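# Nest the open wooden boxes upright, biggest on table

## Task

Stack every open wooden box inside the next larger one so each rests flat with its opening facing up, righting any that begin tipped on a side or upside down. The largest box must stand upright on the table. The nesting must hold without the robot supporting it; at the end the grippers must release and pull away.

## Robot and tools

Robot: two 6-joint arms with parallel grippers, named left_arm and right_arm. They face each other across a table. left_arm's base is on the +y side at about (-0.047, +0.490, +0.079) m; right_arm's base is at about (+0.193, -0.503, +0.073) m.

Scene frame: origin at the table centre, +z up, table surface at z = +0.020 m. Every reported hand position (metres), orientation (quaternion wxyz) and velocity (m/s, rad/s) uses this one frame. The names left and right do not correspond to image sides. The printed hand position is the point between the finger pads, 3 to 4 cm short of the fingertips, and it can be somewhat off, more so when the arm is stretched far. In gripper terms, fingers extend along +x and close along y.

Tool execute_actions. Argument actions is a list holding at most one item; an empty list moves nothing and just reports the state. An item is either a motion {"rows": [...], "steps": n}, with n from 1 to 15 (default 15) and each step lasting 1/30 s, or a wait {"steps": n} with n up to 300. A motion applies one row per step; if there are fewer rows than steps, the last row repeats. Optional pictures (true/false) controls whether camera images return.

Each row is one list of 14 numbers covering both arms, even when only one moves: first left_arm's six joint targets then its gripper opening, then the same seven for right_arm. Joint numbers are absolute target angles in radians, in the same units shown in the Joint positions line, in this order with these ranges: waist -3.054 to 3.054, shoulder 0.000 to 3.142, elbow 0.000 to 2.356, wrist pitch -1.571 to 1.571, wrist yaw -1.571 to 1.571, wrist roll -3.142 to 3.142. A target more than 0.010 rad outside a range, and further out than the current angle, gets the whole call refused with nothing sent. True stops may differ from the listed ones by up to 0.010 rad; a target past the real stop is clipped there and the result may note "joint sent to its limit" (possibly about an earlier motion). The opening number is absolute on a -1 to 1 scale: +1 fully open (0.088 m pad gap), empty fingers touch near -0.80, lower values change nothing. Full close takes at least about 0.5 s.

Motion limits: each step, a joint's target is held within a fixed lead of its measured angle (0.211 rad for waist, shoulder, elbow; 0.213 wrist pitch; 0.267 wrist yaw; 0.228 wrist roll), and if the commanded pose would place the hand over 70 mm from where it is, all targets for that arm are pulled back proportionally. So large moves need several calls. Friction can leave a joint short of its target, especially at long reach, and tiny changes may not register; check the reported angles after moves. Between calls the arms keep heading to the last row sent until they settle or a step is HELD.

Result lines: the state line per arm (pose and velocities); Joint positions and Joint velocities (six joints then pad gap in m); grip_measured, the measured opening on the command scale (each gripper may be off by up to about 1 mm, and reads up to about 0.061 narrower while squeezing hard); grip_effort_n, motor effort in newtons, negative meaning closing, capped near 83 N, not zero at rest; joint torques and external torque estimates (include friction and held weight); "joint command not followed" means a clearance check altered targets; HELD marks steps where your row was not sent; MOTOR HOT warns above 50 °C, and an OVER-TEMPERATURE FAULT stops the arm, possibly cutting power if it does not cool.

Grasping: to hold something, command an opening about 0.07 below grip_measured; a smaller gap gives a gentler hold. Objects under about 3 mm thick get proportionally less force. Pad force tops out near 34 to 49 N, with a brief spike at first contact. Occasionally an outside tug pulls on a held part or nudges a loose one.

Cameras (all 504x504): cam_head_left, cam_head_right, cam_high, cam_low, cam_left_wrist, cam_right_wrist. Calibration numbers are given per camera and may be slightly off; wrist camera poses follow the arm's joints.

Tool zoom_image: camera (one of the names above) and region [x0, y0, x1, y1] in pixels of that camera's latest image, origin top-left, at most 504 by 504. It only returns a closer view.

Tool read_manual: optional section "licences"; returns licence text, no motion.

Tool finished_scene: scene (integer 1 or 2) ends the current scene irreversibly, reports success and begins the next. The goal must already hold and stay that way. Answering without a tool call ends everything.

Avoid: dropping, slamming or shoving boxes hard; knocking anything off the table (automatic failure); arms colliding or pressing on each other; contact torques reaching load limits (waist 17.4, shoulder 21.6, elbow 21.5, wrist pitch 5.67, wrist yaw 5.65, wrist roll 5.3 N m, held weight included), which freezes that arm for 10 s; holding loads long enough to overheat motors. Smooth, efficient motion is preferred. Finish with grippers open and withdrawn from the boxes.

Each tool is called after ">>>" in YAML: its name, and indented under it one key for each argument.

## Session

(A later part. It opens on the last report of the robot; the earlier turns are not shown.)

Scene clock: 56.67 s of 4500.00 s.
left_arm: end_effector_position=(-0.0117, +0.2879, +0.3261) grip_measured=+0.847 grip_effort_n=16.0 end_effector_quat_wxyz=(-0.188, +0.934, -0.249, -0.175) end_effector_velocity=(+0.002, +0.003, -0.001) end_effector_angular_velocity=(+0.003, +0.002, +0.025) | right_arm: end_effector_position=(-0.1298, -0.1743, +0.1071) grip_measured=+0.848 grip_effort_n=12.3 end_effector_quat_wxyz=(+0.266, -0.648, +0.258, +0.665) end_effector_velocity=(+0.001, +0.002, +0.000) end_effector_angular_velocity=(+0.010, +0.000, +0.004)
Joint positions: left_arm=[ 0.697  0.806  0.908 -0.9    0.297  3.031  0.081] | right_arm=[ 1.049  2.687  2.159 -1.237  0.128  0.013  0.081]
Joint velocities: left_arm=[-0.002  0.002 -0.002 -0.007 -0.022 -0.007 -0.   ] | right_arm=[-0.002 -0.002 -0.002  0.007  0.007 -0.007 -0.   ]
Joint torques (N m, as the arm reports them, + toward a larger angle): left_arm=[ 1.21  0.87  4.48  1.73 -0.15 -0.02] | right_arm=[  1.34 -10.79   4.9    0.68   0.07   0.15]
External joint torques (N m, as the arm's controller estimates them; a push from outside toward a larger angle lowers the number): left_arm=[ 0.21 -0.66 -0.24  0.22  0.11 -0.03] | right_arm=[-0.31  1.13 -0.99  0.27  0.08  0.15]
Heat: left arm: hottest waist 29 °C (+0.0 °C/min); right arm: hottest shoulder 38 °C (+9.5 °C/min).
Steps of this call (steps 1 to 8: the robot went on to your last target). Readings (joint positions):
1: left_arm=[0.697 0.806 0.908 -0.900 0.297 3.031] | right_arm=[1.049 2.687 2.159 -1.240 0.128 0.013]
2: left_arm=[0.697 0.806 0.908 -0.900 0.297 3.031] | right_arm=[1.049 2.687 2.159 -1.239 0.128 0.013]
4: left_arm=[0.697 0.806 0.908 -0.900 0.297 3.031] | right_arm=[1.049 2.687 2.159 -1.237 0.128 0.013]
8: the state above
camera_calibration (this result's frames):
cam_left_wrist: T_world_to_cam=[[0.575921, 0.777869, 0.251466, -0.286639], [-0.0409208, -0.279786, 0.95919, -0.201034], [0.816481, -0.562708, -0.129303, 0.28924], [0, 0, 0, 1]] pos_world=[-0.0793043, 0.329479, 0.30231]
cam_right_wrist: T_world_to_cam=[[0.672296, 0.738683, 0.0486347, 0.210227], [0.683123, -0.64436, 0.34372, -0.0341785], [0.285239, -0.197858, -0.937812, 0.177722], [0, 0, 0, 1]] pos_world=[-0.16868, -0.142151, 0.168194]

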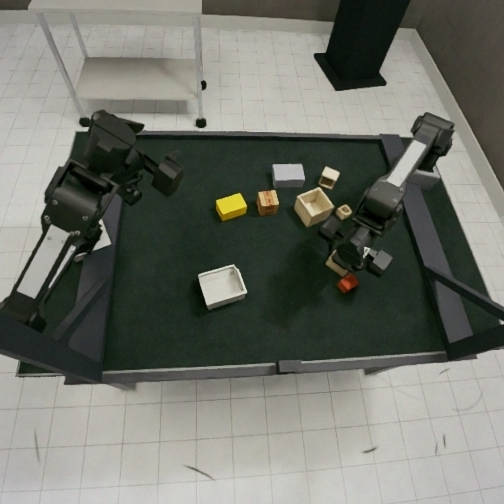

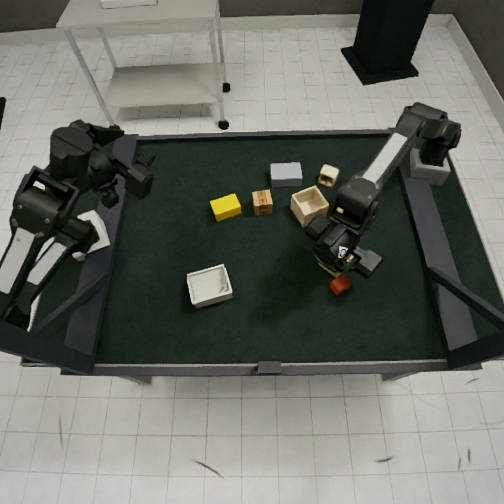

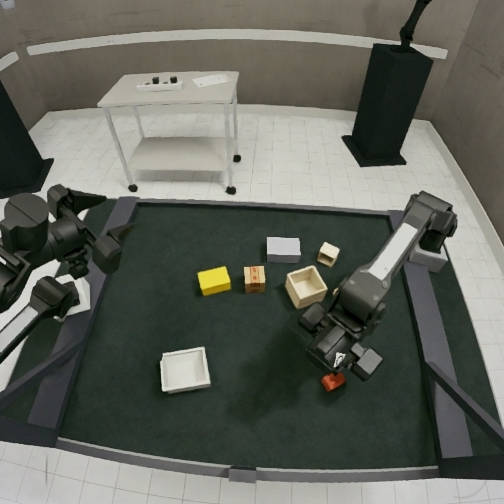

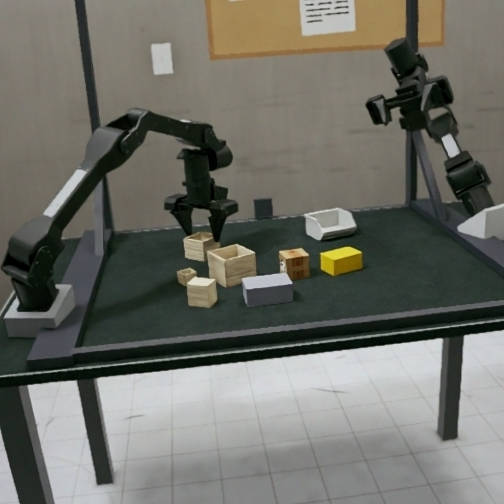

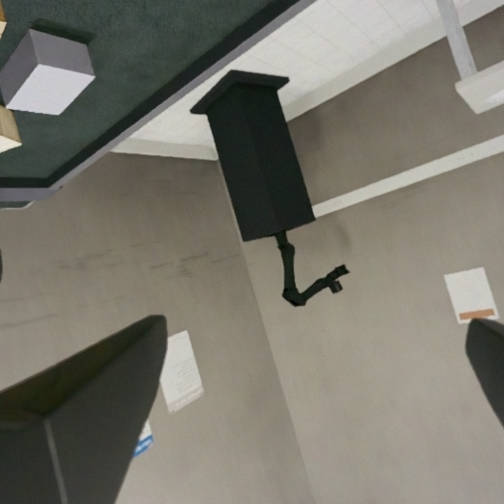

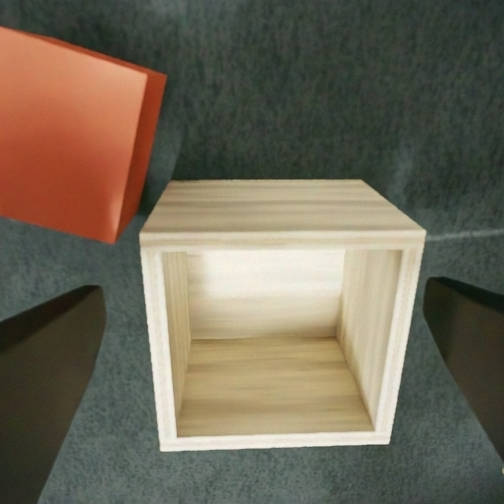

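>>> execute_actions:
  actions:
    - {"rows":[[0.7,0.8,0.9,-0.9,0.3,3.03,0.85,1.037,2.70,2.15,-1.235,0.13,0.018,0.85],[0.7,0.8,0.9,-0.9,0.3,3.03,0.85,1.037,2.70,2.15,-1.235,0.13,0.018,0.85],[0.7,0.8,0.9,-0.9,0.3,3.03,0.85,1.037,2.70,2.15,-1.235,0.13,0.018,0.85],[0.7,0.8,0.9,-0.9,0.3,3.03,0.85,1.035,2.71,2.13,-1.21,0.13,0.018,0.85],[0.7,0.8,0.9,-0.9,0.3,3.03,0.85,1.035,2.71,2.13,-1.21,0.13,0.018,0.85],[0.7,0.8,0.9,-0.9,0.3,3.03,0.85,1.034,2.72,2.105,-1.185,0.13,0.018,0.85]],"steps":15}

Scene clock: 57.93 s of 4500.00 s.
left_arm: end_effector_position=(-0.0117, +0.2879, +0.3261) grip_measured=+0.847 grip_effort_n=16.0 end_effector_quat_wxyz=(-0.188, +0.934, -0.249, -0.175) end_effector_velocity=(+0.001, +0.004, -0.004) end_effector_angular_velocity=(+0.002, +0.021, +0.024) | right_arm: end_effector_position=(-0.1259, -0.1726, +0.0881) grip_measured=+0.848 grip_effort_n=12.3 end_effector_quat_wxyz=(+0.268, -0.650, +0.265, +0.660) end_effector_velocity=(-0.002, -0.001, +0.000) end_effector_angular_velocity=(-0.012, +0.021, -0.010)
Joint positions: left_arm=[ 0.697  0.806  0.908 -0.9    0.297  3.031  0.081] | right_arm=[ 1.035  2.702  2.114 -1.188  0.128  0.014  0.081]
Joint velocities: left_arm=[ 0.002  0.002 -0.002 -0.022 -0.007 -0.007  0.   ] | right_arm=[-0.002 -0.002 -0.002  0.007 -0.022  0.007  0.   ]
Joint torques (N m, as the arm reports them, + toward a larger angle): left_arm=[ 1.25  0.88  4.47  1.72 -0.17 -0.02] | right_arm=[  1.7  -10.4    5.     0.6    0.13   0.17]
External joint torques (N m, as the arm's controller estimates them; a push from outside toward a larger angle lowers the number): left_arm=[ 0.23 -0.63 -0.24  0.22  0.1  -0.03] | right_arm=[ 0.    1.73 -0.91  0.22  0.14  0.17]
Heat: left arm: hottest waist 29 °C (+0.0 °C/min); right arm: hottest shoulder 38 °C (+9.3 °C/min).
Steps of this call (steps 1 to 15: the robot went on to your last target; steps 16 to 23: nothing new was sent; steps 24 to 38: all 15 steps of this action). Readings (joint positions):
24: left_arm=[0.697 0.806 0.908 -0.900 0.297 3.031] | right_arm=[1.048 2.687 2.159 -1.237 0.128 0.013]
25: left_arm=[0.697 0.806 0.908 -0.900 0.297 3.031] | right_arm=[1.048 2.687 2.159 -1.237 0.128 0.013]
27: left_arm=[0.697 0.806 0.908 -0.900 0.297 3.031] | right_arm=[1.044 2.687 2.156 -1.233 0.128 0.013]
31: left_arm=[0.697 0.806 0.908 -0.900 0.297 3.031] | right_arm=[1.037 2.689 2.131 -1.199 0.128 0.014]
38: the state above
camera_calibration (this result's frames):
cam_left_wrist: T_world_to_cam=[[0.575921, 0.777869, 0.251466, -0.286639], [-0.0409208, -0.279786, 0.95919, -0.201034], [0.816481, -0.562708, -0.129303, 0.28924], [0, 0, 0, 1]] pos_world=[-0.0793043, 0.329479, 0.30231]
cam_right_wrist: T_world_to_cam=[[0.680925, 0.730934, 0.04556, 0.207338], [0.672594, -0.648765, 0.355979, -0.0323934], [0.289755, -0.211752, -0.933383, 0.15686], [0, 0, 0, 1]] pos_world=[-0.164845, -0.139351, 0.148496]

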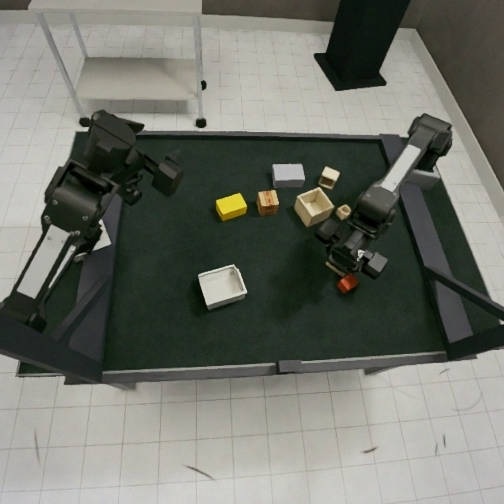

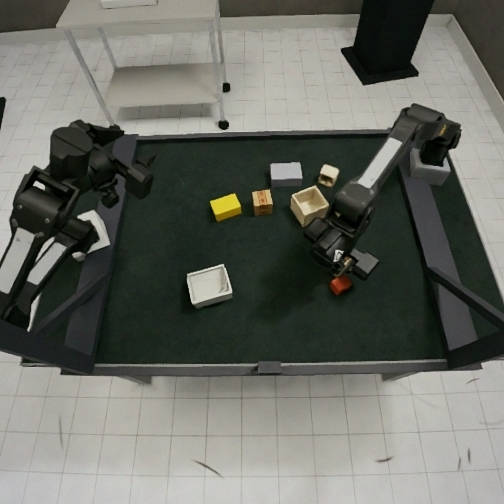

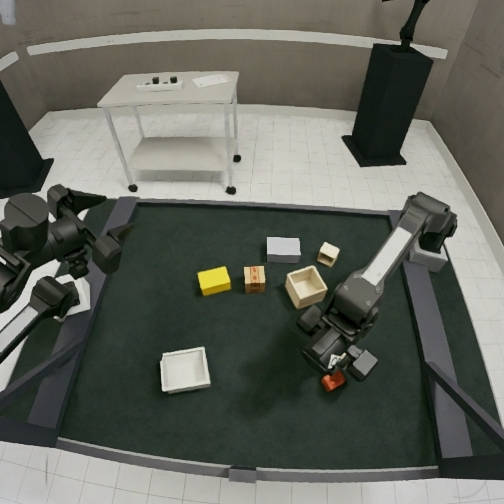

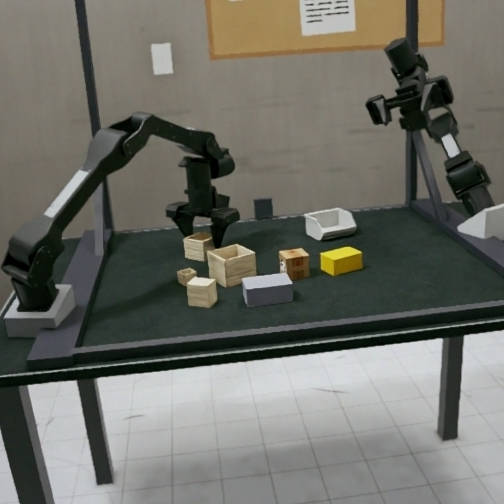

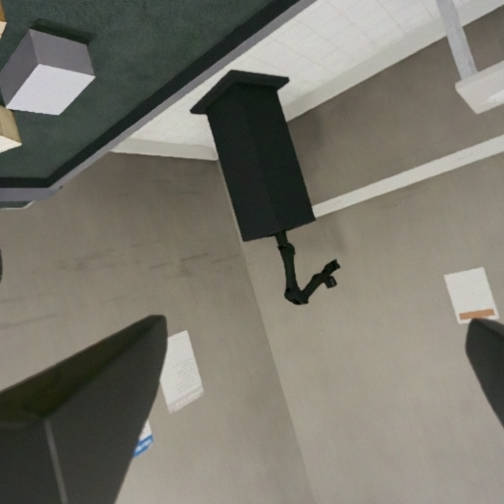

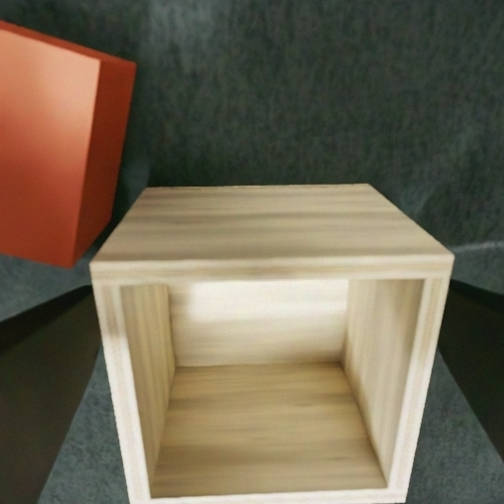

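>>> execute_actions:
  actions:
    - {"rows":[[0.7,0.8,0.9,-0.9,0.3,3.03,0.85,1.035,2.68,2.15,-1.24,0.13,0.018,0.85],[0.7,0.8,0.9,-0.9,0.3,3.03,0.85,1.035,2.68,2.15,-1.24,0.13,0.018,0.85],[0.7,0.8,0.9,-0.9,0.3,3.03,0.85,1.035,2.68,2.15,-1.24,0.13,0.018,0.75],[0.7,0.8,0.9,-0.9,0.3,3.03,0.85,1.035,2.68,2.15,-1.24,0.13,0.018,0.65],[0.7,0.8,0.9,-0.9,0.3,3.03,0.85,1.035,2.68,2.15,-1.24,0.13,0.018,0.6],[0.7,0.8,0.9,-0.9,0.3,3.03,0.85,1.035,2.68,2.15,-1.24,0.13,0.018,0.55],[0.7,0.8,0.9,-0.9,0.3,3.03,0.85,1.035,2.68,2.15,-1.24,0.13,0.018,0.5],[0.7,0.8,0.9,-0.9,0.3,3.03,0.85,1.035,2.68,2.15,-1.24,0.13,0.018,0.45],[0.7,0.8,0.9,-0.9,0.3,3.03,0.85,1.035,2.68,2.15,-1.24,0.13,0.018,0.4],[0.7,0.8,0.9,-0.9,0.3,3.03,0.85,1.035,2.68,2.15,-1.24,0.13,0.018,0.3],[0.7,0.8,0.9,-0.9,0.3,3.03,0.85,1.035,2.68,2.15,-1.24,0.13,0.018,0.2]],"steps":15}

Scene clock: 59.60 s of 4500.00 s.
left_arm: end_effector_position=(-0.0117, +0.2879, +0.3261) grip_measured=+0.847 grip_effort_n=16.0 end_effector_quat_wxyz=(-0.188, +0.934, -0.249, -0.175) end_effector_velocity=(-0.000, +0.002, -0.002) end_effector_angular_velocity=(-0.001, +0.006, +0.011) | right_arm: end_effector_position=(-0.1229, -0.1732, +0.0997) grip_measured=+0.401 grip_effort_n=-83.5 end_effector_quat_wxyz=(+0.266, -0.654, +0.265, +0.657) end_effector_velocity=(+0.001, -0.001, +0.001) end_effector_angular_velocity=(+0.001, -0.010, +0.011)
Joint positions: left_arm=[ 0.697  0.806  0.908 -0.9    0.297  3.031  0.081] | right_arm=[ 1.035  2.693  2.144 -1.238  0.129  0.014  0.059]
Joint velocities: left_arm=[-0.002 -0.002 -0.002 -0.007 -0.007 -0.007  0.   ] | right_arm=[ 0.002 -0.002 -0.002 -0.007  0.007 -0.007 -0.   ]
Joint torques (N m, as the arm reports them, + toward a larger angle): left_arm=[ 1.23  0.91  4.46  1.73 -0.15 -0.02] | right_arm=[  1.81 -14.34   6.31   0.26   0.11   0.14]
External joint torques (N m, as the arm's controller estimates them; a push from outside toward a larger angle lowers the number): left_arm=[ 0.22 -0.59 -0.28  0.21  0.11 -0.03] | right_arm=[ 0.04 -2.44  0.47 -0.09  0.12  0.14]
Heat: left arm: hottest waist 29 °C (+0.0 °C/min); right arm: hottest shoulder 39 °C (+10.1 °C/min).
Steps of this call (steps 1 to 15: the robot went on to your last target; steps 16 to 35: nothing new was sent; steps 36 to 50: all 15 steps of this action). Readings (joint positions):
36: left_arm=[0.697 0.806 0.908 -0.900 0.297 3.031] | right_arm=[1.035 2.702 2.116 -1.191 0.128 0.014]
37: left_arm=[0.697 0.806 0.908 -0.900 0.297 3.031] | right_arm=[1.035 2.702 2.123 -1.207 0.128 0.014]
39: left_arm=[0.697 0.806 0.908 -0.900 0.297 3.031] | right_arm=[1.035 2.701 2.131 -1.226 0.128 0.014]
43: left_arm=[0.697 0.806 0.908 -0.900 0.297 3.031] | right_arm=[1.035 2.695 2.141 -1.235 0.128 0.014]
50: the state above
camera_calibration (this result's frames):
cam_left_wrist: T_world_to_cam=[[0.575921, 0.777869, 0.251466, -0.286639], [-0.0409208, -0.279786, 0.95919, -0.201034], [0.816481, -0.562708, -0.129303, 0.28924], [0, 0, 0, 1]] pos_world=[-0.0793043, 0.329479, 0.30231]
cam_right_wrist: T_world_to_cam=[[0.679659, 0.732093, 0.0458714, 0.205277], [0.67074, -0.64558, 0.36515, -0.0395083], [0.296937, -0.21741, -0.929818, 0.166288], [0, 0, 0, 1]] pos_world=[-0.162396, -0.139635, 0.159628]

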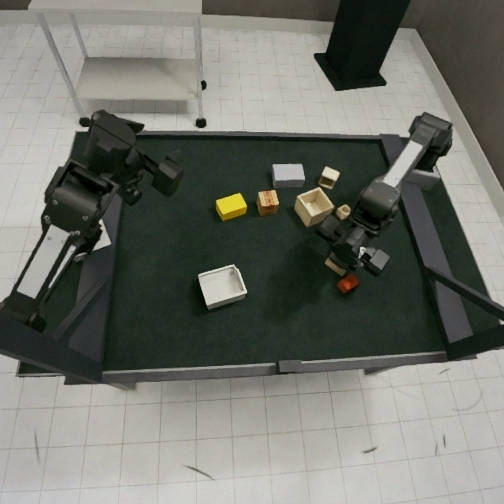

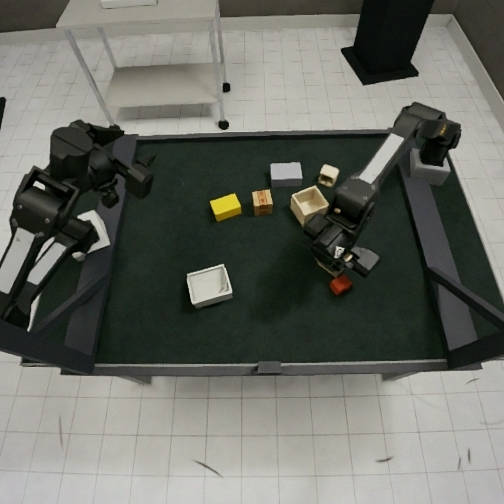

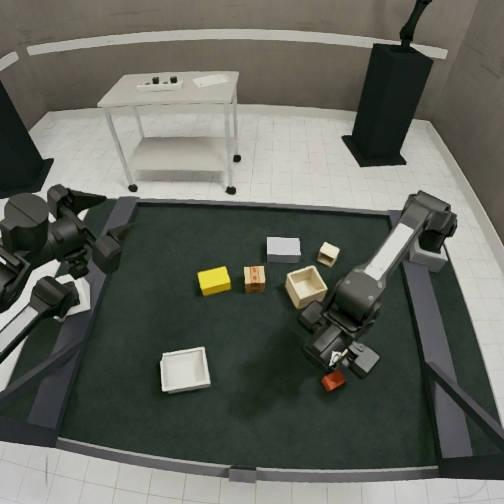

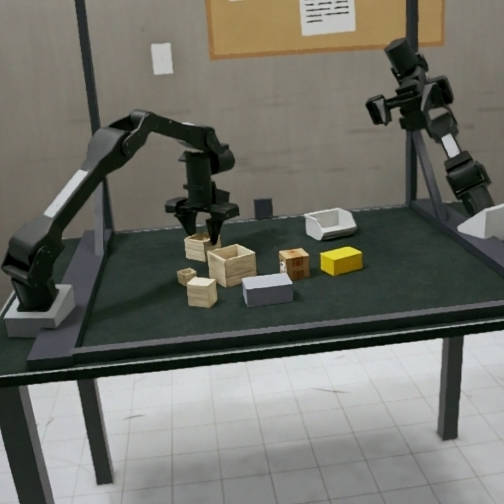

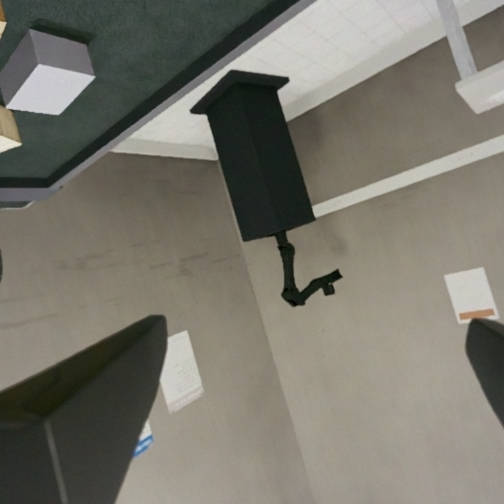

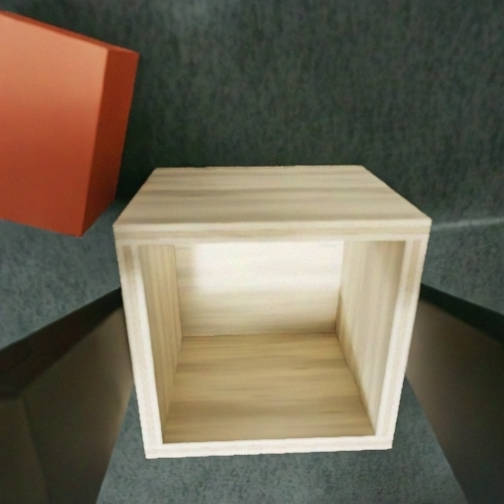

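>>> execute_actions:
  actions:
    - {"rows":[[0.7,0.8,0.9,-0.9,0.3,3.03,0.85,1.035,2.66,2.18,-1.28,0.13,0.018,0.2],[0.7,0.8,0.9,-0.9,0.3,3.03,0.85,1.035,2.65,2.19,-1.3,0.13,0.018,0.2],[0.7,0.8,0.9,-0.9,0.3,3.03,0.85,1.035,2.63,2.2,-1.34,0.13,0.018,0.2],[0.7,0.8,0.9,-0.9,0.3,3.03,0.85,1.035,2.61,2.2,-1.37,0.13,0.018,0.2],[0.7,0.8,0.9,-0.9,0.3,3.03,0.85,1.035,2.59,2.2,-1.39,0.13,0.018,0.2],[0.7,0.8,0.9,-0.9,0.3,3.03,0.85,1.035,2.57,2.2,-1.41,0.13,0.018,0.2],[0.7,0.8,0.9,-0.9,0.3,3.03,0.85,1.035,2.55,2.2,-1.43,0.13,0.018,0.2],[0.7,0.8,0.9,-0.9,0.3,3.03,0.85,1.035,2.52,2.18,-1.44,0.13,0.018,0.2],[0.7,0.8,0.9,-0.9,0.3,3.03,0.85,1.035,2.49,2.16,-1.45,0.13,0.018,0.2],[0.7,0.8,0.9,-0.9,0.3,3.03,0.85,1.035,2.46,2.14,-1.45,0.13,0.018,0.2],[0.7,0.8,0.9,-0.9,0.3,3.03,0.85,1.035,2.42,2.1,-1.45,0.13,0.018,0.2]],"steps":15}
  pictures: false

>>> execute_actions:
  actions:
    - {"rows":[[0.7,0.8,0.9,-0.9,0.3,3.03,0.85,0.99,2.4,2.08,-1.44,0.14,0.03,0.2],[0.7,0.8,0.9,-0.9,0.3,3.03,0.85,0.95,2.39,2.06,-1.43,0.15,0.04,0.2],[0.7,0.8,0.9,-0.9,0.3,3.03,0.85,0.91,2.38,2.05,-1.42,0.16,0.05,0.2],[0.7,0.8,0.9,-0.9,0.3,3.03,0.85,0.87,2.37,2.03,-1.41,0.17,0.06,0.2],[0.7,0.8,0.9,-0.9,0.3,3.03,0.85,0.83,2.36,2.02,-1.4,0.175,0.07,0.2],[0.7,0.8,0.9,-0.9,0.3,3.03,0.85,0.79,2.35,2.01,-1.39,0.18,0.08,0.2],[0.7,0.8,0.9,-0.9,0.3,3.03,0.85,0.75,2.35,2.0,-1.38,0.185,0.09,0.2],[0.7,0.8,0.9,-0.9,0.3,3.03,0.85,0.72,2.35,1.99,-1.37,0.19,0.1,0.2],[0.7,0.8,0.9,-0.9,0.3,3.03,0.85,0.706,2.35,1.985,-1.36,0.193,0.103,0.2]],"steps":15}
  pictures: false

>>> execute_actions:
  actions:
    - {"steps":8}

>>> zoom_image:
  camera: "cam_low"
  region: [150,170,300,310]

Scene clock: 62.73 s of 4500.00 s.
left_arm: end_effector_position=(-0.0117, +0.2879, +0.3261) grip_measured=+0.847 grip_effort_n=15.6 end_effector_quat_wxyz=(-0.188, +0.934, -0.249, -0.175) end_effector_velocity=(+0.001, +0.002, -0.002) end_effector_angular_velocity=(-0.012, +0.016, +0.019) | right_arm: end_effector_position=(-0.0817, -0.1923, +0.2112) grip_measured=+0.401 grip_effort_n=-83.5 end_effector_quat_wxyz=(+0.274, -0.639, +0.261, +0.670) end_effector_velocity=(+0.026, -0.007, +0.116) end_effector_angular_velocity=(+0.155, +0.196, -0.012)
Joint positions: left_arm=[ 0.697  0.806  0.908 -0.9    0.297  3.031  0.081] | right_arm=[ 1.035  2.427  2.13  -1.445  0.129  0.014  0.059]
Joint velocities: left_arm=[-0.002  0.002 -0.002 -0.007 -0.007 -0.022  0.   ] | right_arm=[-0.002 -0.32  -0.061 -0.007 -0.022 -0.022 -0.   ]
Joint torques (N m, as the arm reports them, + toward a larger angle): left_arm=[ 1.25  0.87  4.48  1.73 -0.15 -0.02] | right_arm=[ 1.6  -9.15  3.43  0.41  0.12  0.17]
External joint torques (N m, as the arm's controller estimates them; a push from outside toward a larger angle lowers the number): left_arm=[ 0.26 -0.68 -0.22  0.21  0.12 -0.03] | right_arm=[-0.04 -1.32 -1.16  0.    0.15  0.17]
Heat: left arm: hottest waist 29 °C (+0.0 °C/min); right arm: hottest shoulder 40 °C (+11.0 °C/min).
Steps of this call (steps 1 to 15: the robot went on to your last target; steps 16 to 79: nothing new was sent; steps 80 to 94: all 15 steps of this action). Readings (joint positions):
80: left_arm=[0.697 0.806 0.908 -0.900 0.297 3.031] | right_arm=[1.035 2.692 2.147 -1.243 0.129 0.014]
81: left_arm=[0.697 0.806 0.908 -0.900 0.297 3.031] | right_arm=[1.035 2.691 2.154 -1.258 0.129 0.014]
83: left_arm=[0.697 0.806 0.908 -0.900 0.297 3.031] | right_arm=[1.035 2.681 2.168 -1.302 0.129 0.014]
87: left_arm=[0.697 0.806 0.908 -0.900 0.297 3.031] | right_arm=[1.035 2.608 2.178 -1.392 0.129 0.014]
94: the state above

Scene clock: 63.23 s of 4500.00 s.
left_arm: end_effector_position=(-0.0117, +0.2879, +0.3261) grip_measured=+0.847 grip_effort_n=15.6 end_effector_quat_wxyz=(-0.188, +0.934, -0.249, -0.175) end_effector_velocity=(-0.001, +0.001, -0.000) end_effector_angular_velocity=(-0.003, +0.002, +0.008) | right_arm: end_effector_position=(+0.0552, -0.1123, +0.1758) grip_measured=+0.401 grip_effort_n=-83.5 end_effector_quat_wxyz=(+0.401, -0.583, +0.401, +0.582) end_effector_velocity=(-0.046, -0.019, +0.018) end_effector_angular_velocity=(+0.062, +0.000, +0.092)
Joint positions: left_arm=[ 0.697  0.806  0.908 -0.9    0.297  3.031  0.081] | right_arm=[ 0.68   2.367  1.997 -1.365  0.196  0.097  0.059]
Joint velocities: left_arm=[-0.002 -0.002  0.002 -0.007 -0.007 -0.007  0.   ] | right_arm=[ 0.125 -0.032 -0.022  0.022  0.007  0.022 -0.   ]
Joint torques (N m, as the arm reports them, + toward a larger angle): left_arm=[ 1.24  0.87  4.46  1.73 -0.15 -0.02] | right_arm=[  4.38 -13.     4.65   0.64  -0.13   0.16]
External joint torques (N m, as the arm's controller estimates them; a push from outside toward a larger angle lowers the number): left_arm=[ 0.23 -0.6  -0.31  0.21  0.11 -0.03] | right_arm=[ 0.45 -2.76 -1.1   0.29  0.    0.17]
Heat: left arm: hottest waist 29 °C (+0.0 °C/min); right arm: hottest shoulder 40 °C (+11.1 °C/min).
Steps of this call (steps 1 to 15: all 15 steps of this action). Readings (joint positions):
1: left_arm=[0.697 0.806 0.908 -0.900 0.297 3.031] | right_arm=[1.034 2.417 2.126 -1.445 0.129 0.016]
2: left_arm=[0.697 0.806 0.908 -0.900 0.297 3.031] | right_arm=[1.028 2.409 2.114 -1.442 0.129 0.020]
4: left_arm=[0.697 0.806 0.908 -0.900 0.297 3.031] | right_arm=[0.991 2.398 2.083 -1.431 0.138 0.034]
8: left_arm=[0.697 0.806 0.908 -0.900 0.297 3.031] | right_arm=[0.836 2.385 2.030 -1.396 0.170 0.070]
15: the state above

Scene clock: 63.50 s of 4500.00 s.
left_arm: end_effector_position=(-0.0117, +0.2879, +0.3261) grip_measured=+0.847 grip_effort_n=16.0 end_effector_quat_wxyz=(-0.188, +0.934, -0.249, -0.175) end_effector_velocity=(+0.001, +0.002, -0.003) end_effector_angular_velocity=(+0.000, +0.010, +0.013) | right_arm: end_effector_position=(+0.0433, -0.1174, +0.1786) grip_measured=+0.401 grip_effort_n=-83.5 end_effector_quat_wxyz=(+0.395, -0.587, +0.391, +0.589) end_effector_velocity=(+0.008, -0.002, -0.001) end_effector_angular_velocity=(-0.027, -0.003, -0.005)
Joint positions: left_arm=[ 0.697  0.806  0.908 -0.9    0.297  3.031  0.081] | right_arm=[ 0.711  2.365  1.995 -1.362  0.194  0.099  0.059]
Joint velocities: left_arm=[-0.002 -0.002 -0.007 -0.007 -0.007 -0.007 -0.   ] | right_arm=[-0.017 -0.002 -0.002 -0.022 -0.007 -0.007 -0.   ]
Joint torques (N m, as the arm reports them, + toward a larger angle): left_arm=[ 1.21  0.86  4.45  1.73 -0.15 -0.02] | right_arm=[  1.85 -12.95   4.71   0.62  -0.06   0.16]
External joint torques (N m, as the arm's controller estimates them; a push from outside toward a larger angle lowers the number): left_arm=[ 0.22 -0.58 -0.36  0.2   0.11 -0.03] | right_arm=[-0.17 -2.68 -1.04  0.28 -0.07  0.16]
Heat: left arm: hottest waist 29 °C (+0.0 °C/min); right arm: hottest shoulder 40 °C (+11.1 °C/min).
Steps of this call (steps 1 to 8: the robot went on to your last target). Readings (joint positions):
1: left_arm=[0.697 0.806 0.908 -0.900 0.297 3.031] | right_arm=[0.686 2.366 1.997 -1.363 0.196 0.098]
2: left_arm=[0.697 0.806 0.908 -0.900 0.297 3.031] | right_arm=[0.693 2.366 1.996 -1.363 0.196 0.098]
4: left_arm=[0.697 0.806 0.908 -0.900 0.297 3.031] | right_arm=[0.705 2.365 1.996 -1.362 0.195 0.098]
8: the state above
camera_calibration (this result's frames):
cam_left_wrist: T_world_to_cam=[[0.575921, 0.777869, 0.251466, -0.286639], [-0.0409208, -0.279786, 0.95919, -0.201034], [0.816481, -0.562708, -0.129303, 0.28924], [0, 0, 0, 1]] pos_world=[-0.0793043, 0.329479, 0.30231]
cam_right_wrist: T_world_to_cam=[[0.914138, 0.402543, 0.0480632, -0.00139635], [0.359433, -0.859602, 0.36317, -0.155062], [0.187507, -0.314712, -0.930483, 0.195814], [0, 0, 0, 1]] pos_world=[0.0202944, -0.0711043, 0.238582]

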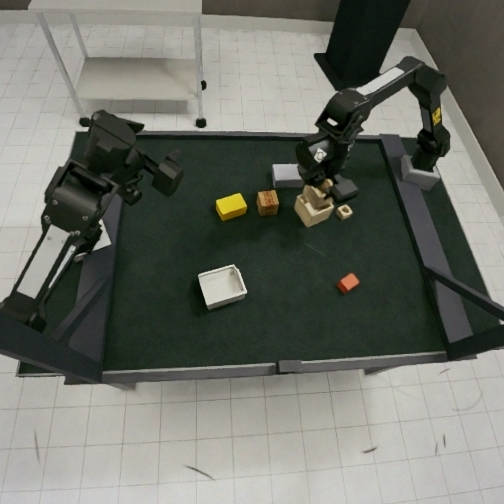

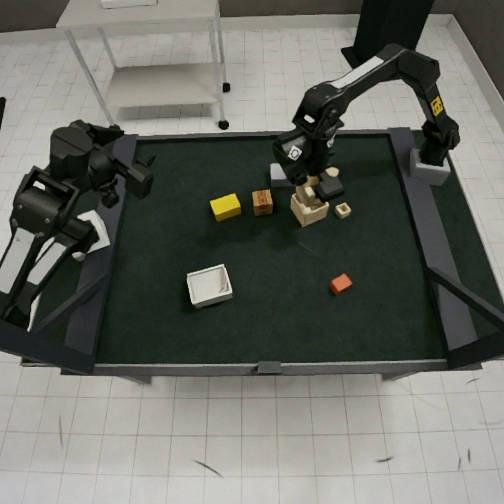

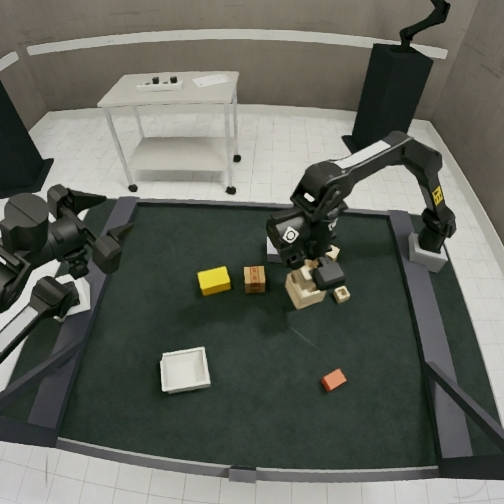

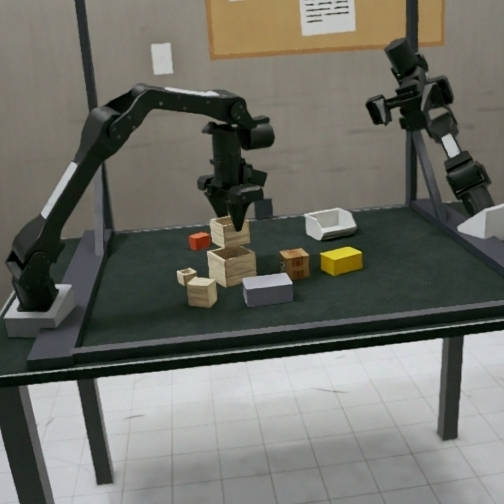

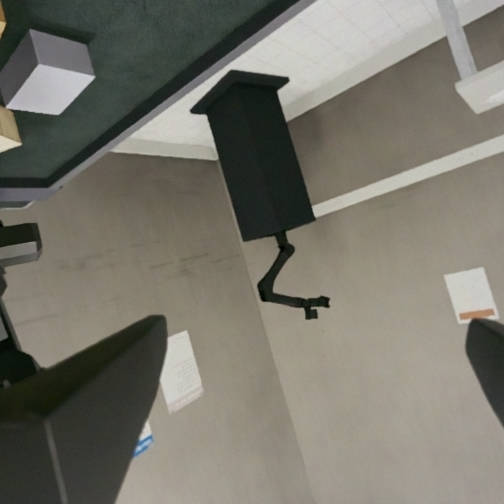

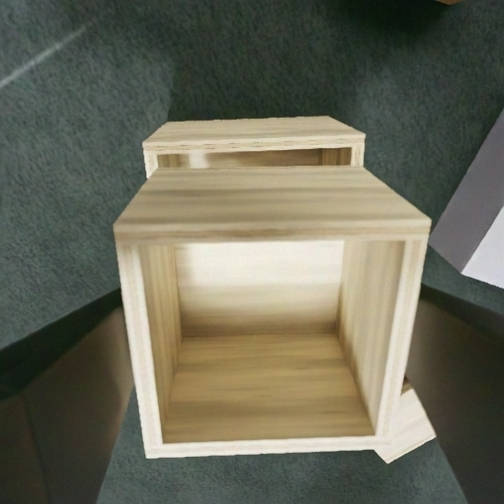

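Region (150, 170, 300, 310) of cam_low's 504x504 image, scaled by 3.360, with more detail than that image has; it fills the top 470 rows of this view, and the rest is white.

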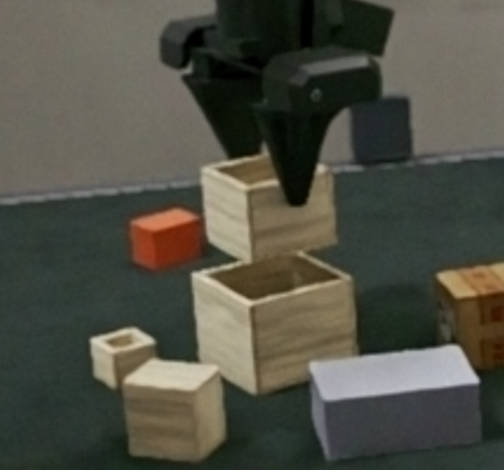

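>>> execute_actions:
  actions:
    - {"rows":[[0.7,0.8,0.9,-0.9,0.3,3.03,0.85,0.69,2.36,1.97,-1.345,0.19,0.1,0.2],[0.7,0.8,0.9,-0.9,0.3,3.03,0.85,0.69,2.36,1.97,-1.345,0.19,0.1,0.2],[0.7,0.8,0.9,-0.9,0.3,3.03,0.85,0.69,2.36,1.95,-1.325,0.19,0.1,0.2],[0.7,0.8,0.9,-0.9,0.3,3.03,0.85,0.69,2.36,1.95,-1.325,0.19,0.1,0.2],[0.7,0.8,0.9,-0.9,0.3,3.03,0.85,0.688,2.365,1.925,-1.305,0.19,0.1,0.2]],"steps":15}

>>> zoom_image:
  camera: "cam_low"
  region: [150,170,300,310]

>>> zoom_image:
  camera: "cam_head_left"
  region: [270,150,370,250]

Scene clock: 65.57 s of 4500.00 s.
left_arm: end_effector_position=(-0.0117, +0.2879, +0.3261) grip_measured=+0.847 grip_effort_n=15.6 end_effector_quat_wxyz=(-0.188, +0.934, -0.249, -0.175) end_effector_velocity=(+0.001, +0.005, -0.004) end_effector_angular_velocity=(+0.006, +0.010, +0.030) | right_arm: end_effector_position=(+0.0495, -0.1161, +0.1617) grip_measured=+0.401 grip_effort_n=-83.5 end_effector_quat_wxyz=(+0.398, -0.584, +0.400, +0.583) end_effector_velocity=(-0.003, -0.004, +0.001) end_effector_angular_velocity=(-0.008, +0.003, +0.016)
Joint positions: left_arm=[ 0.697  0.806  0.908 -0.9    0.297  3.031  0.081] | right_arm=[ 0.688  2.365  1.935 -1.307  0.193  0.099  0.059]
Joint velocities: left_arm=[-0.002 -0.002 -0.002 -0.022 -0.022 -0.007 -0.   ] | right_arm=[ 0.007 -0.002 -0.002 -0.007 -0.007 -0.007 -0.   ]
Joint torques (N m, as the arm reports them, + toward a larger angle): left_arm=[ 1.23  0.87  4.47  1.72 -0.14 -0.02] | right_arm=[  2.31 -11.11   4.57   0.62  -0.1    0.02]
External joint torques (N m, as the arm's controller estimates them; a push from outside toward a larger angle lowers the number): left_arm=[ 0.23 -0.61 -0.27  0.21  0.12 -0.03] | right_arm=[-0.15 -0.83 -1.18  0.28 -0.08  0.02]
Heat: left arm: hottest wrist pitch 30 °C (+1.0 °C/min); right arm: hottest shoulder 41 °C (+12.0 °C/min).
Steps of this call (steps 1 to 30: the robot went on to your last target; steps 31 to 47: nothing new was sent; steps 48 to 62: all 15 steps of this action). Readings (joint positions):
48: left_arm=[0.697 0.806 0.908 -0.900 0.297 3.031] | right_arm=[0.708 2.365 1.993 -1.360 0.194 0.099]
49: left_arm=[0.697 0.806 0.908 -0.900 0.297 3.031] | right_arm=[0.706 2.365 1.990 -1.355 0.193 0.099]
51: left_arm=[0.697 0.806 0.908 -0.900 0.297 3.031] | right_arm=[0.700 2.365 1.978 -1.341 0.193 0.099]
55: left_arm=[0.697 0.806 0.908 -0.900 0.297 3.031] | right_arm=[0.689 2.365 1.943 -1.315 0.193 0.099]
62: the state above
camera_calibration (this result's frames):
cam_left_wrist: T_world_to_cam=[[0.575921, 0.777869, 0.251466, -0.286639], [-0.0409208, -0.279786, 0.95919, -0.201034], [0.816481, -0.562708, -0.129303, 0.28924], [0, 0, 0, 1]] pos_world=[-0.0793043, 0.329479, 0.30231]
cam_right_wrist: T_world_to_cam=[[0.922459, 0.383627, 0.0435755, -0.00871201], [0.341314, -0.863018, 0.37243, -0.151042], [0.180481, -0.328678, -0.927037, 0.177552], [0, 0, 0, 1]] pos_world=[0.0275446, -0.0686526, 0.22123]

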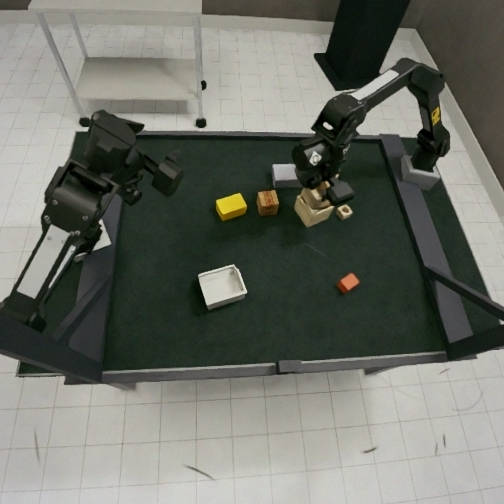

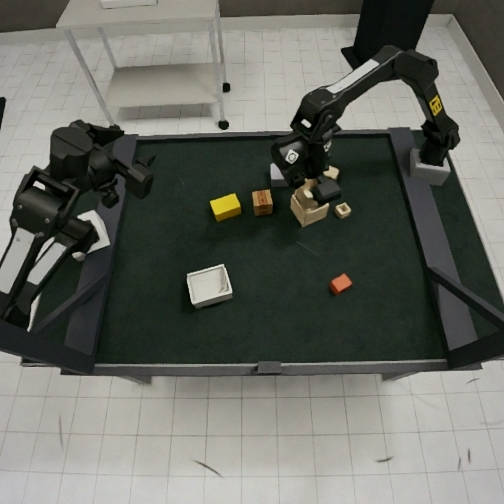

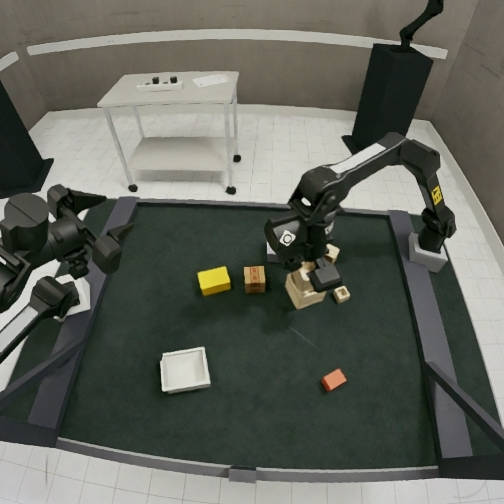

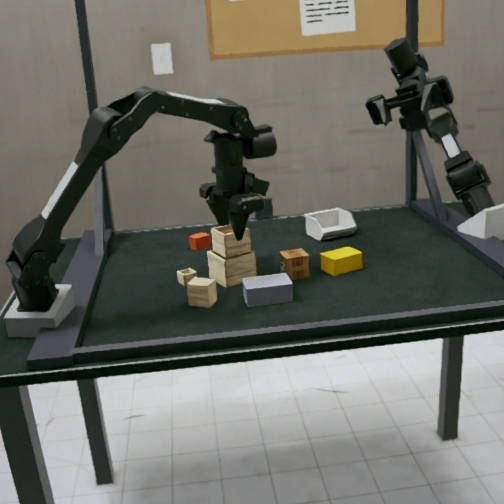

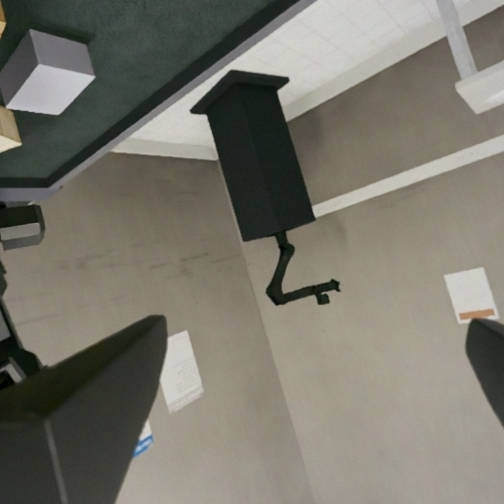

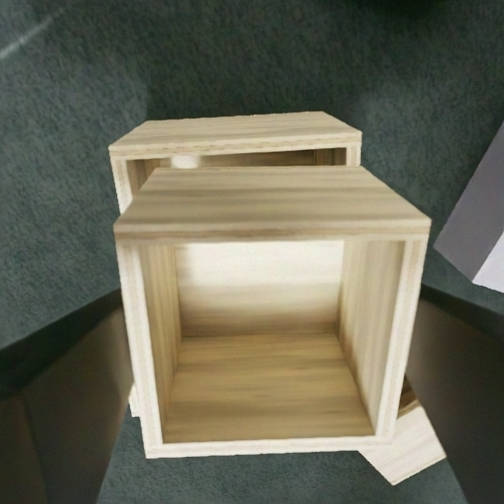

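Region (150, 170, 300, 310) of cam_low's 504x504 image, scaled by 3.360, with more detail than that image has; it fills the top 470 rows of this view, and the rest is white.

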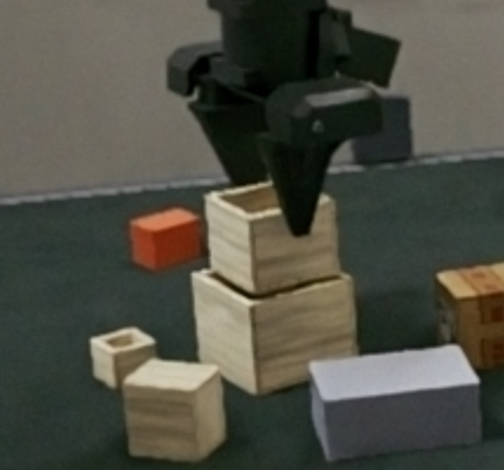

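Region (270, 150, 370, 250) of cam_head_left's 504x504 image, scaled by 5.040, with more detail than that image has.

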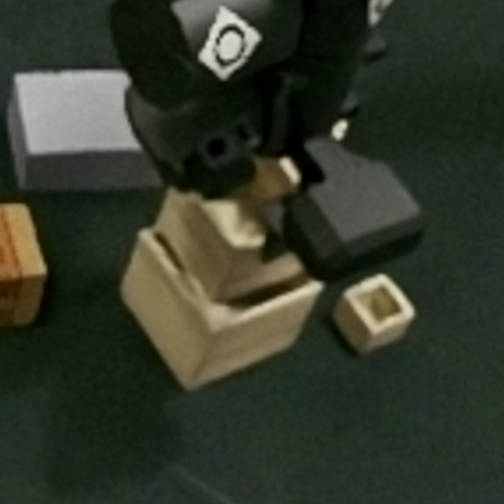

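>>> execute_actions:
  actions:
    - {"rows":[[0.7,0.8,0.9,-0.9,0.3,3.03,0.85,0.706,2.36,1.935,-1.312,0.192,0.065,0.2]],"steps":12}

>>> zoom_image:
  camera: "cam_low"
  region: [190,210,290,300]

Scene clock: 66.90 s of 4500.00 s.
left_arm: end_effector_position=(-0.0117, +0.2879, +0.3261) grip_measured=+0.847 grip_effort_n=15.6 end_effector_quat_wxyz=(-0.188, +0.934, -0.249, -0.175) end_effector_velocity=(-0.000, +0.002, -0.002) end_effector_angular_velocity=(-0.001, +0.006, +0.011) | right_arm: end_effector_position=(+0.0429, -0.1197, +0.1631) grip_measured=+0.401 grip_effort_n=-83.5 end_effector_quat_wxyz=(+0.385, -0.594, +0.385, +0.592) end_effector_velocity=(-0.001, -0.003, +0.001) end_effector_angular_velocity=(-0.009, +0.003, +0.011)
Joint positions: left_arm=[ 0.697  0.806  0.908 -0.9    0.297  3.031  0.081] | right_arm=[ 0.707  2.365  1.934 -1.31   0.193  0.07   0.059]
Joint velocities: left_arm=[-0.002 -0.002 -0.002 -0.007 -0.007 -0.007 -0.   ] | right_arm=[ 0.002 -0.002 -0.002 -0.007 -0.007 -0.007 -0.   ]
Joint torques (N m, as the arm reports them, + toward a larger angle): left_arm=[ 1.22  0.87  4.45  1.74 -0.15 -0.02] | right_arm=[  2.3  -11.61   5.73   0.25  -0.04  -0.13]
External joint torques (N m, as the arm's controller estimates them; a push from outside toward a larger angle lowers the number): left_arm=[ 0.22 -0.6  -0.3   0.22  0.11 -0.03] | right_arm=[-0.12 -1.36 -0.03 -0.08 -0.03 -0.13]
Heat: left arm: hottest wrist pitch 30 °C (+1.0 °C/min); right arm: hottest shoulder 41 °C (+11.1 °C/min).
Steps of this call (steps 1 to 15: the robot went on to your last target; steps 16 to 28: nothing new was sent; steps 29 to 40: all 12 steps of this action). Readings (joint positions):
29: left_arm=[0.697 0.806 0.908 -0.900 0.297 3.031] | right_arm=[0.689 2.365 1.934 -1.307 0.193 0.096]
30: left_arm=[0.697 0.806 0.908 -0.900 0.297 3.031] | right_arm=[0.691 2.365 1.934 -1.307 0.193 0.088]
32: left_arm=[0.697 0.806 0.908 -0.900 0.297 3.031] | right_arm=[0.697 2.365 1.934 -1.308 0.193 0.078]
36: left_arm=[0.697 0.806 0.908 -0.900 0.297 3.031] | right_arm=[0.706 2.365 1.934 -1.309 0.193 0.071]
40: the state above
camera_calibration (this result's frames):
cam_left_wrist: T_world_to_cam=[[0.575921, 0.777869, 0.251466, -0.286639], [-0.0409208, -0.279786, 0.95919, -0.201034], [0.816481, -0.562708, -0.129303, 0.28924], [0, 0, 0, 1]] pos_world=[-0.0793043, 0.329479, 0.30231]
cam_right_wrist: T_world_to_cam=[[0.903021, 0.427079, 0.046445, 0.00431312], [0.381207, -0.846456, 0.371743, -0.152019], [0.198077, -0.317987, -0.927173, 0.179391], [0, 0, 0, 1]] pos_world=[0.0185226, -0.0734756, 0.222638]

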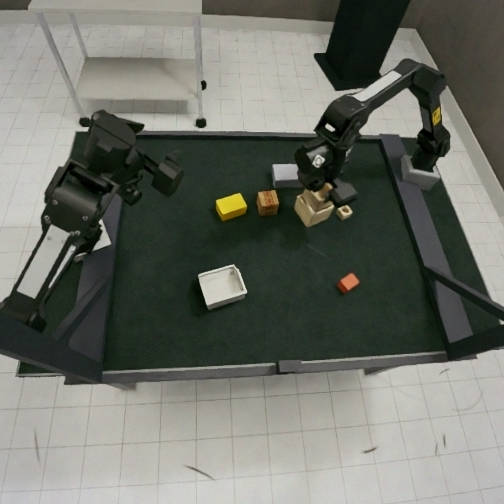

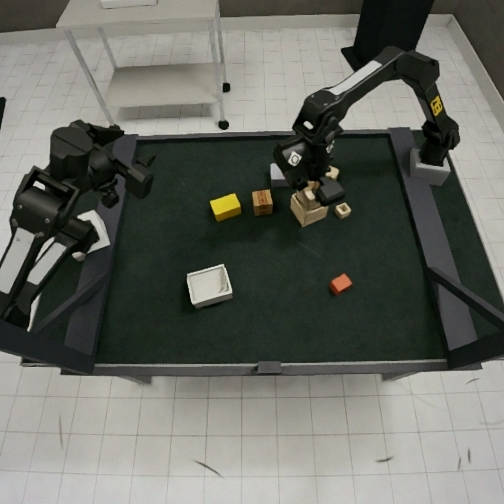

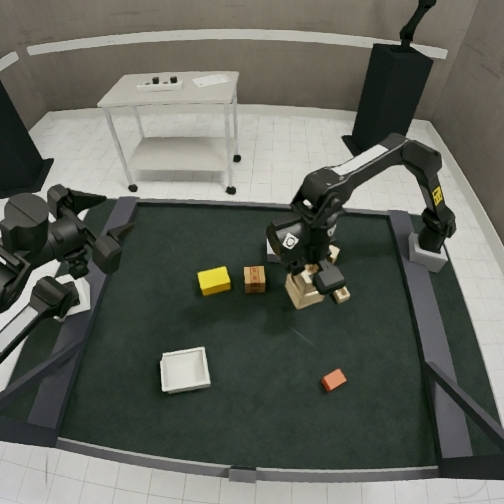

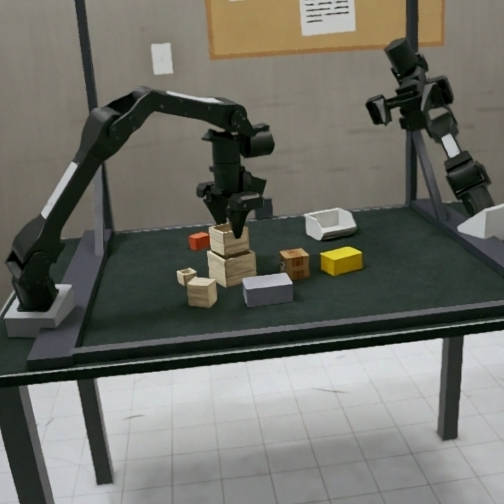

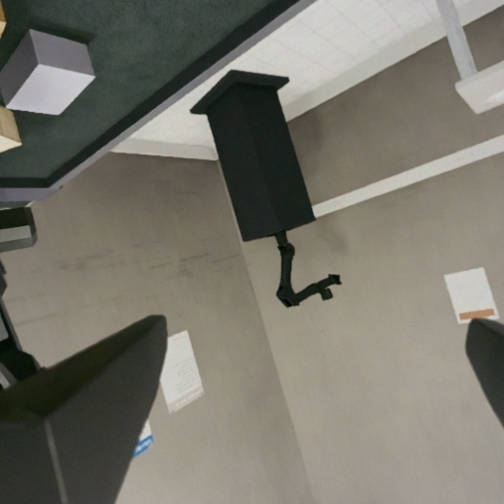

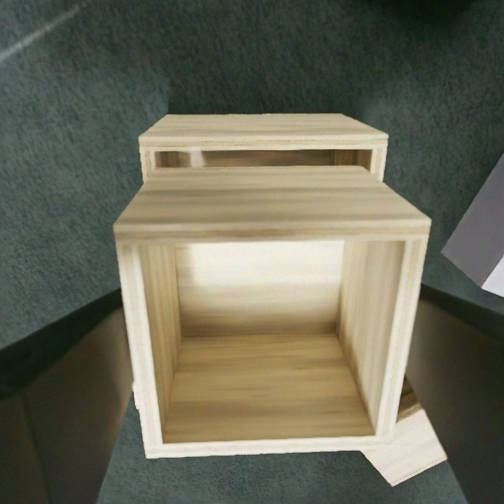

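Region (190, 210, 290, 300) of cam_low's 504x504 image, scaled by 5.040, with more detail than that image has; it fills the top 454 rows of this view, and the rest is white.

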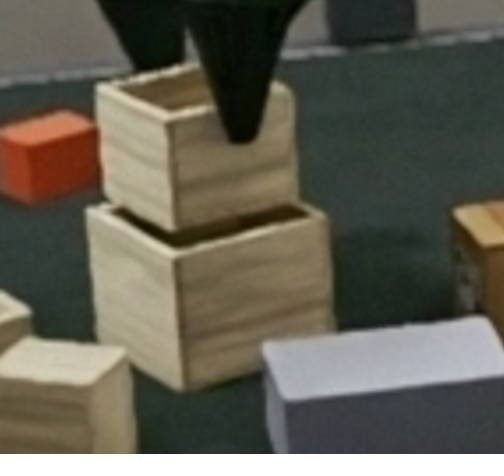

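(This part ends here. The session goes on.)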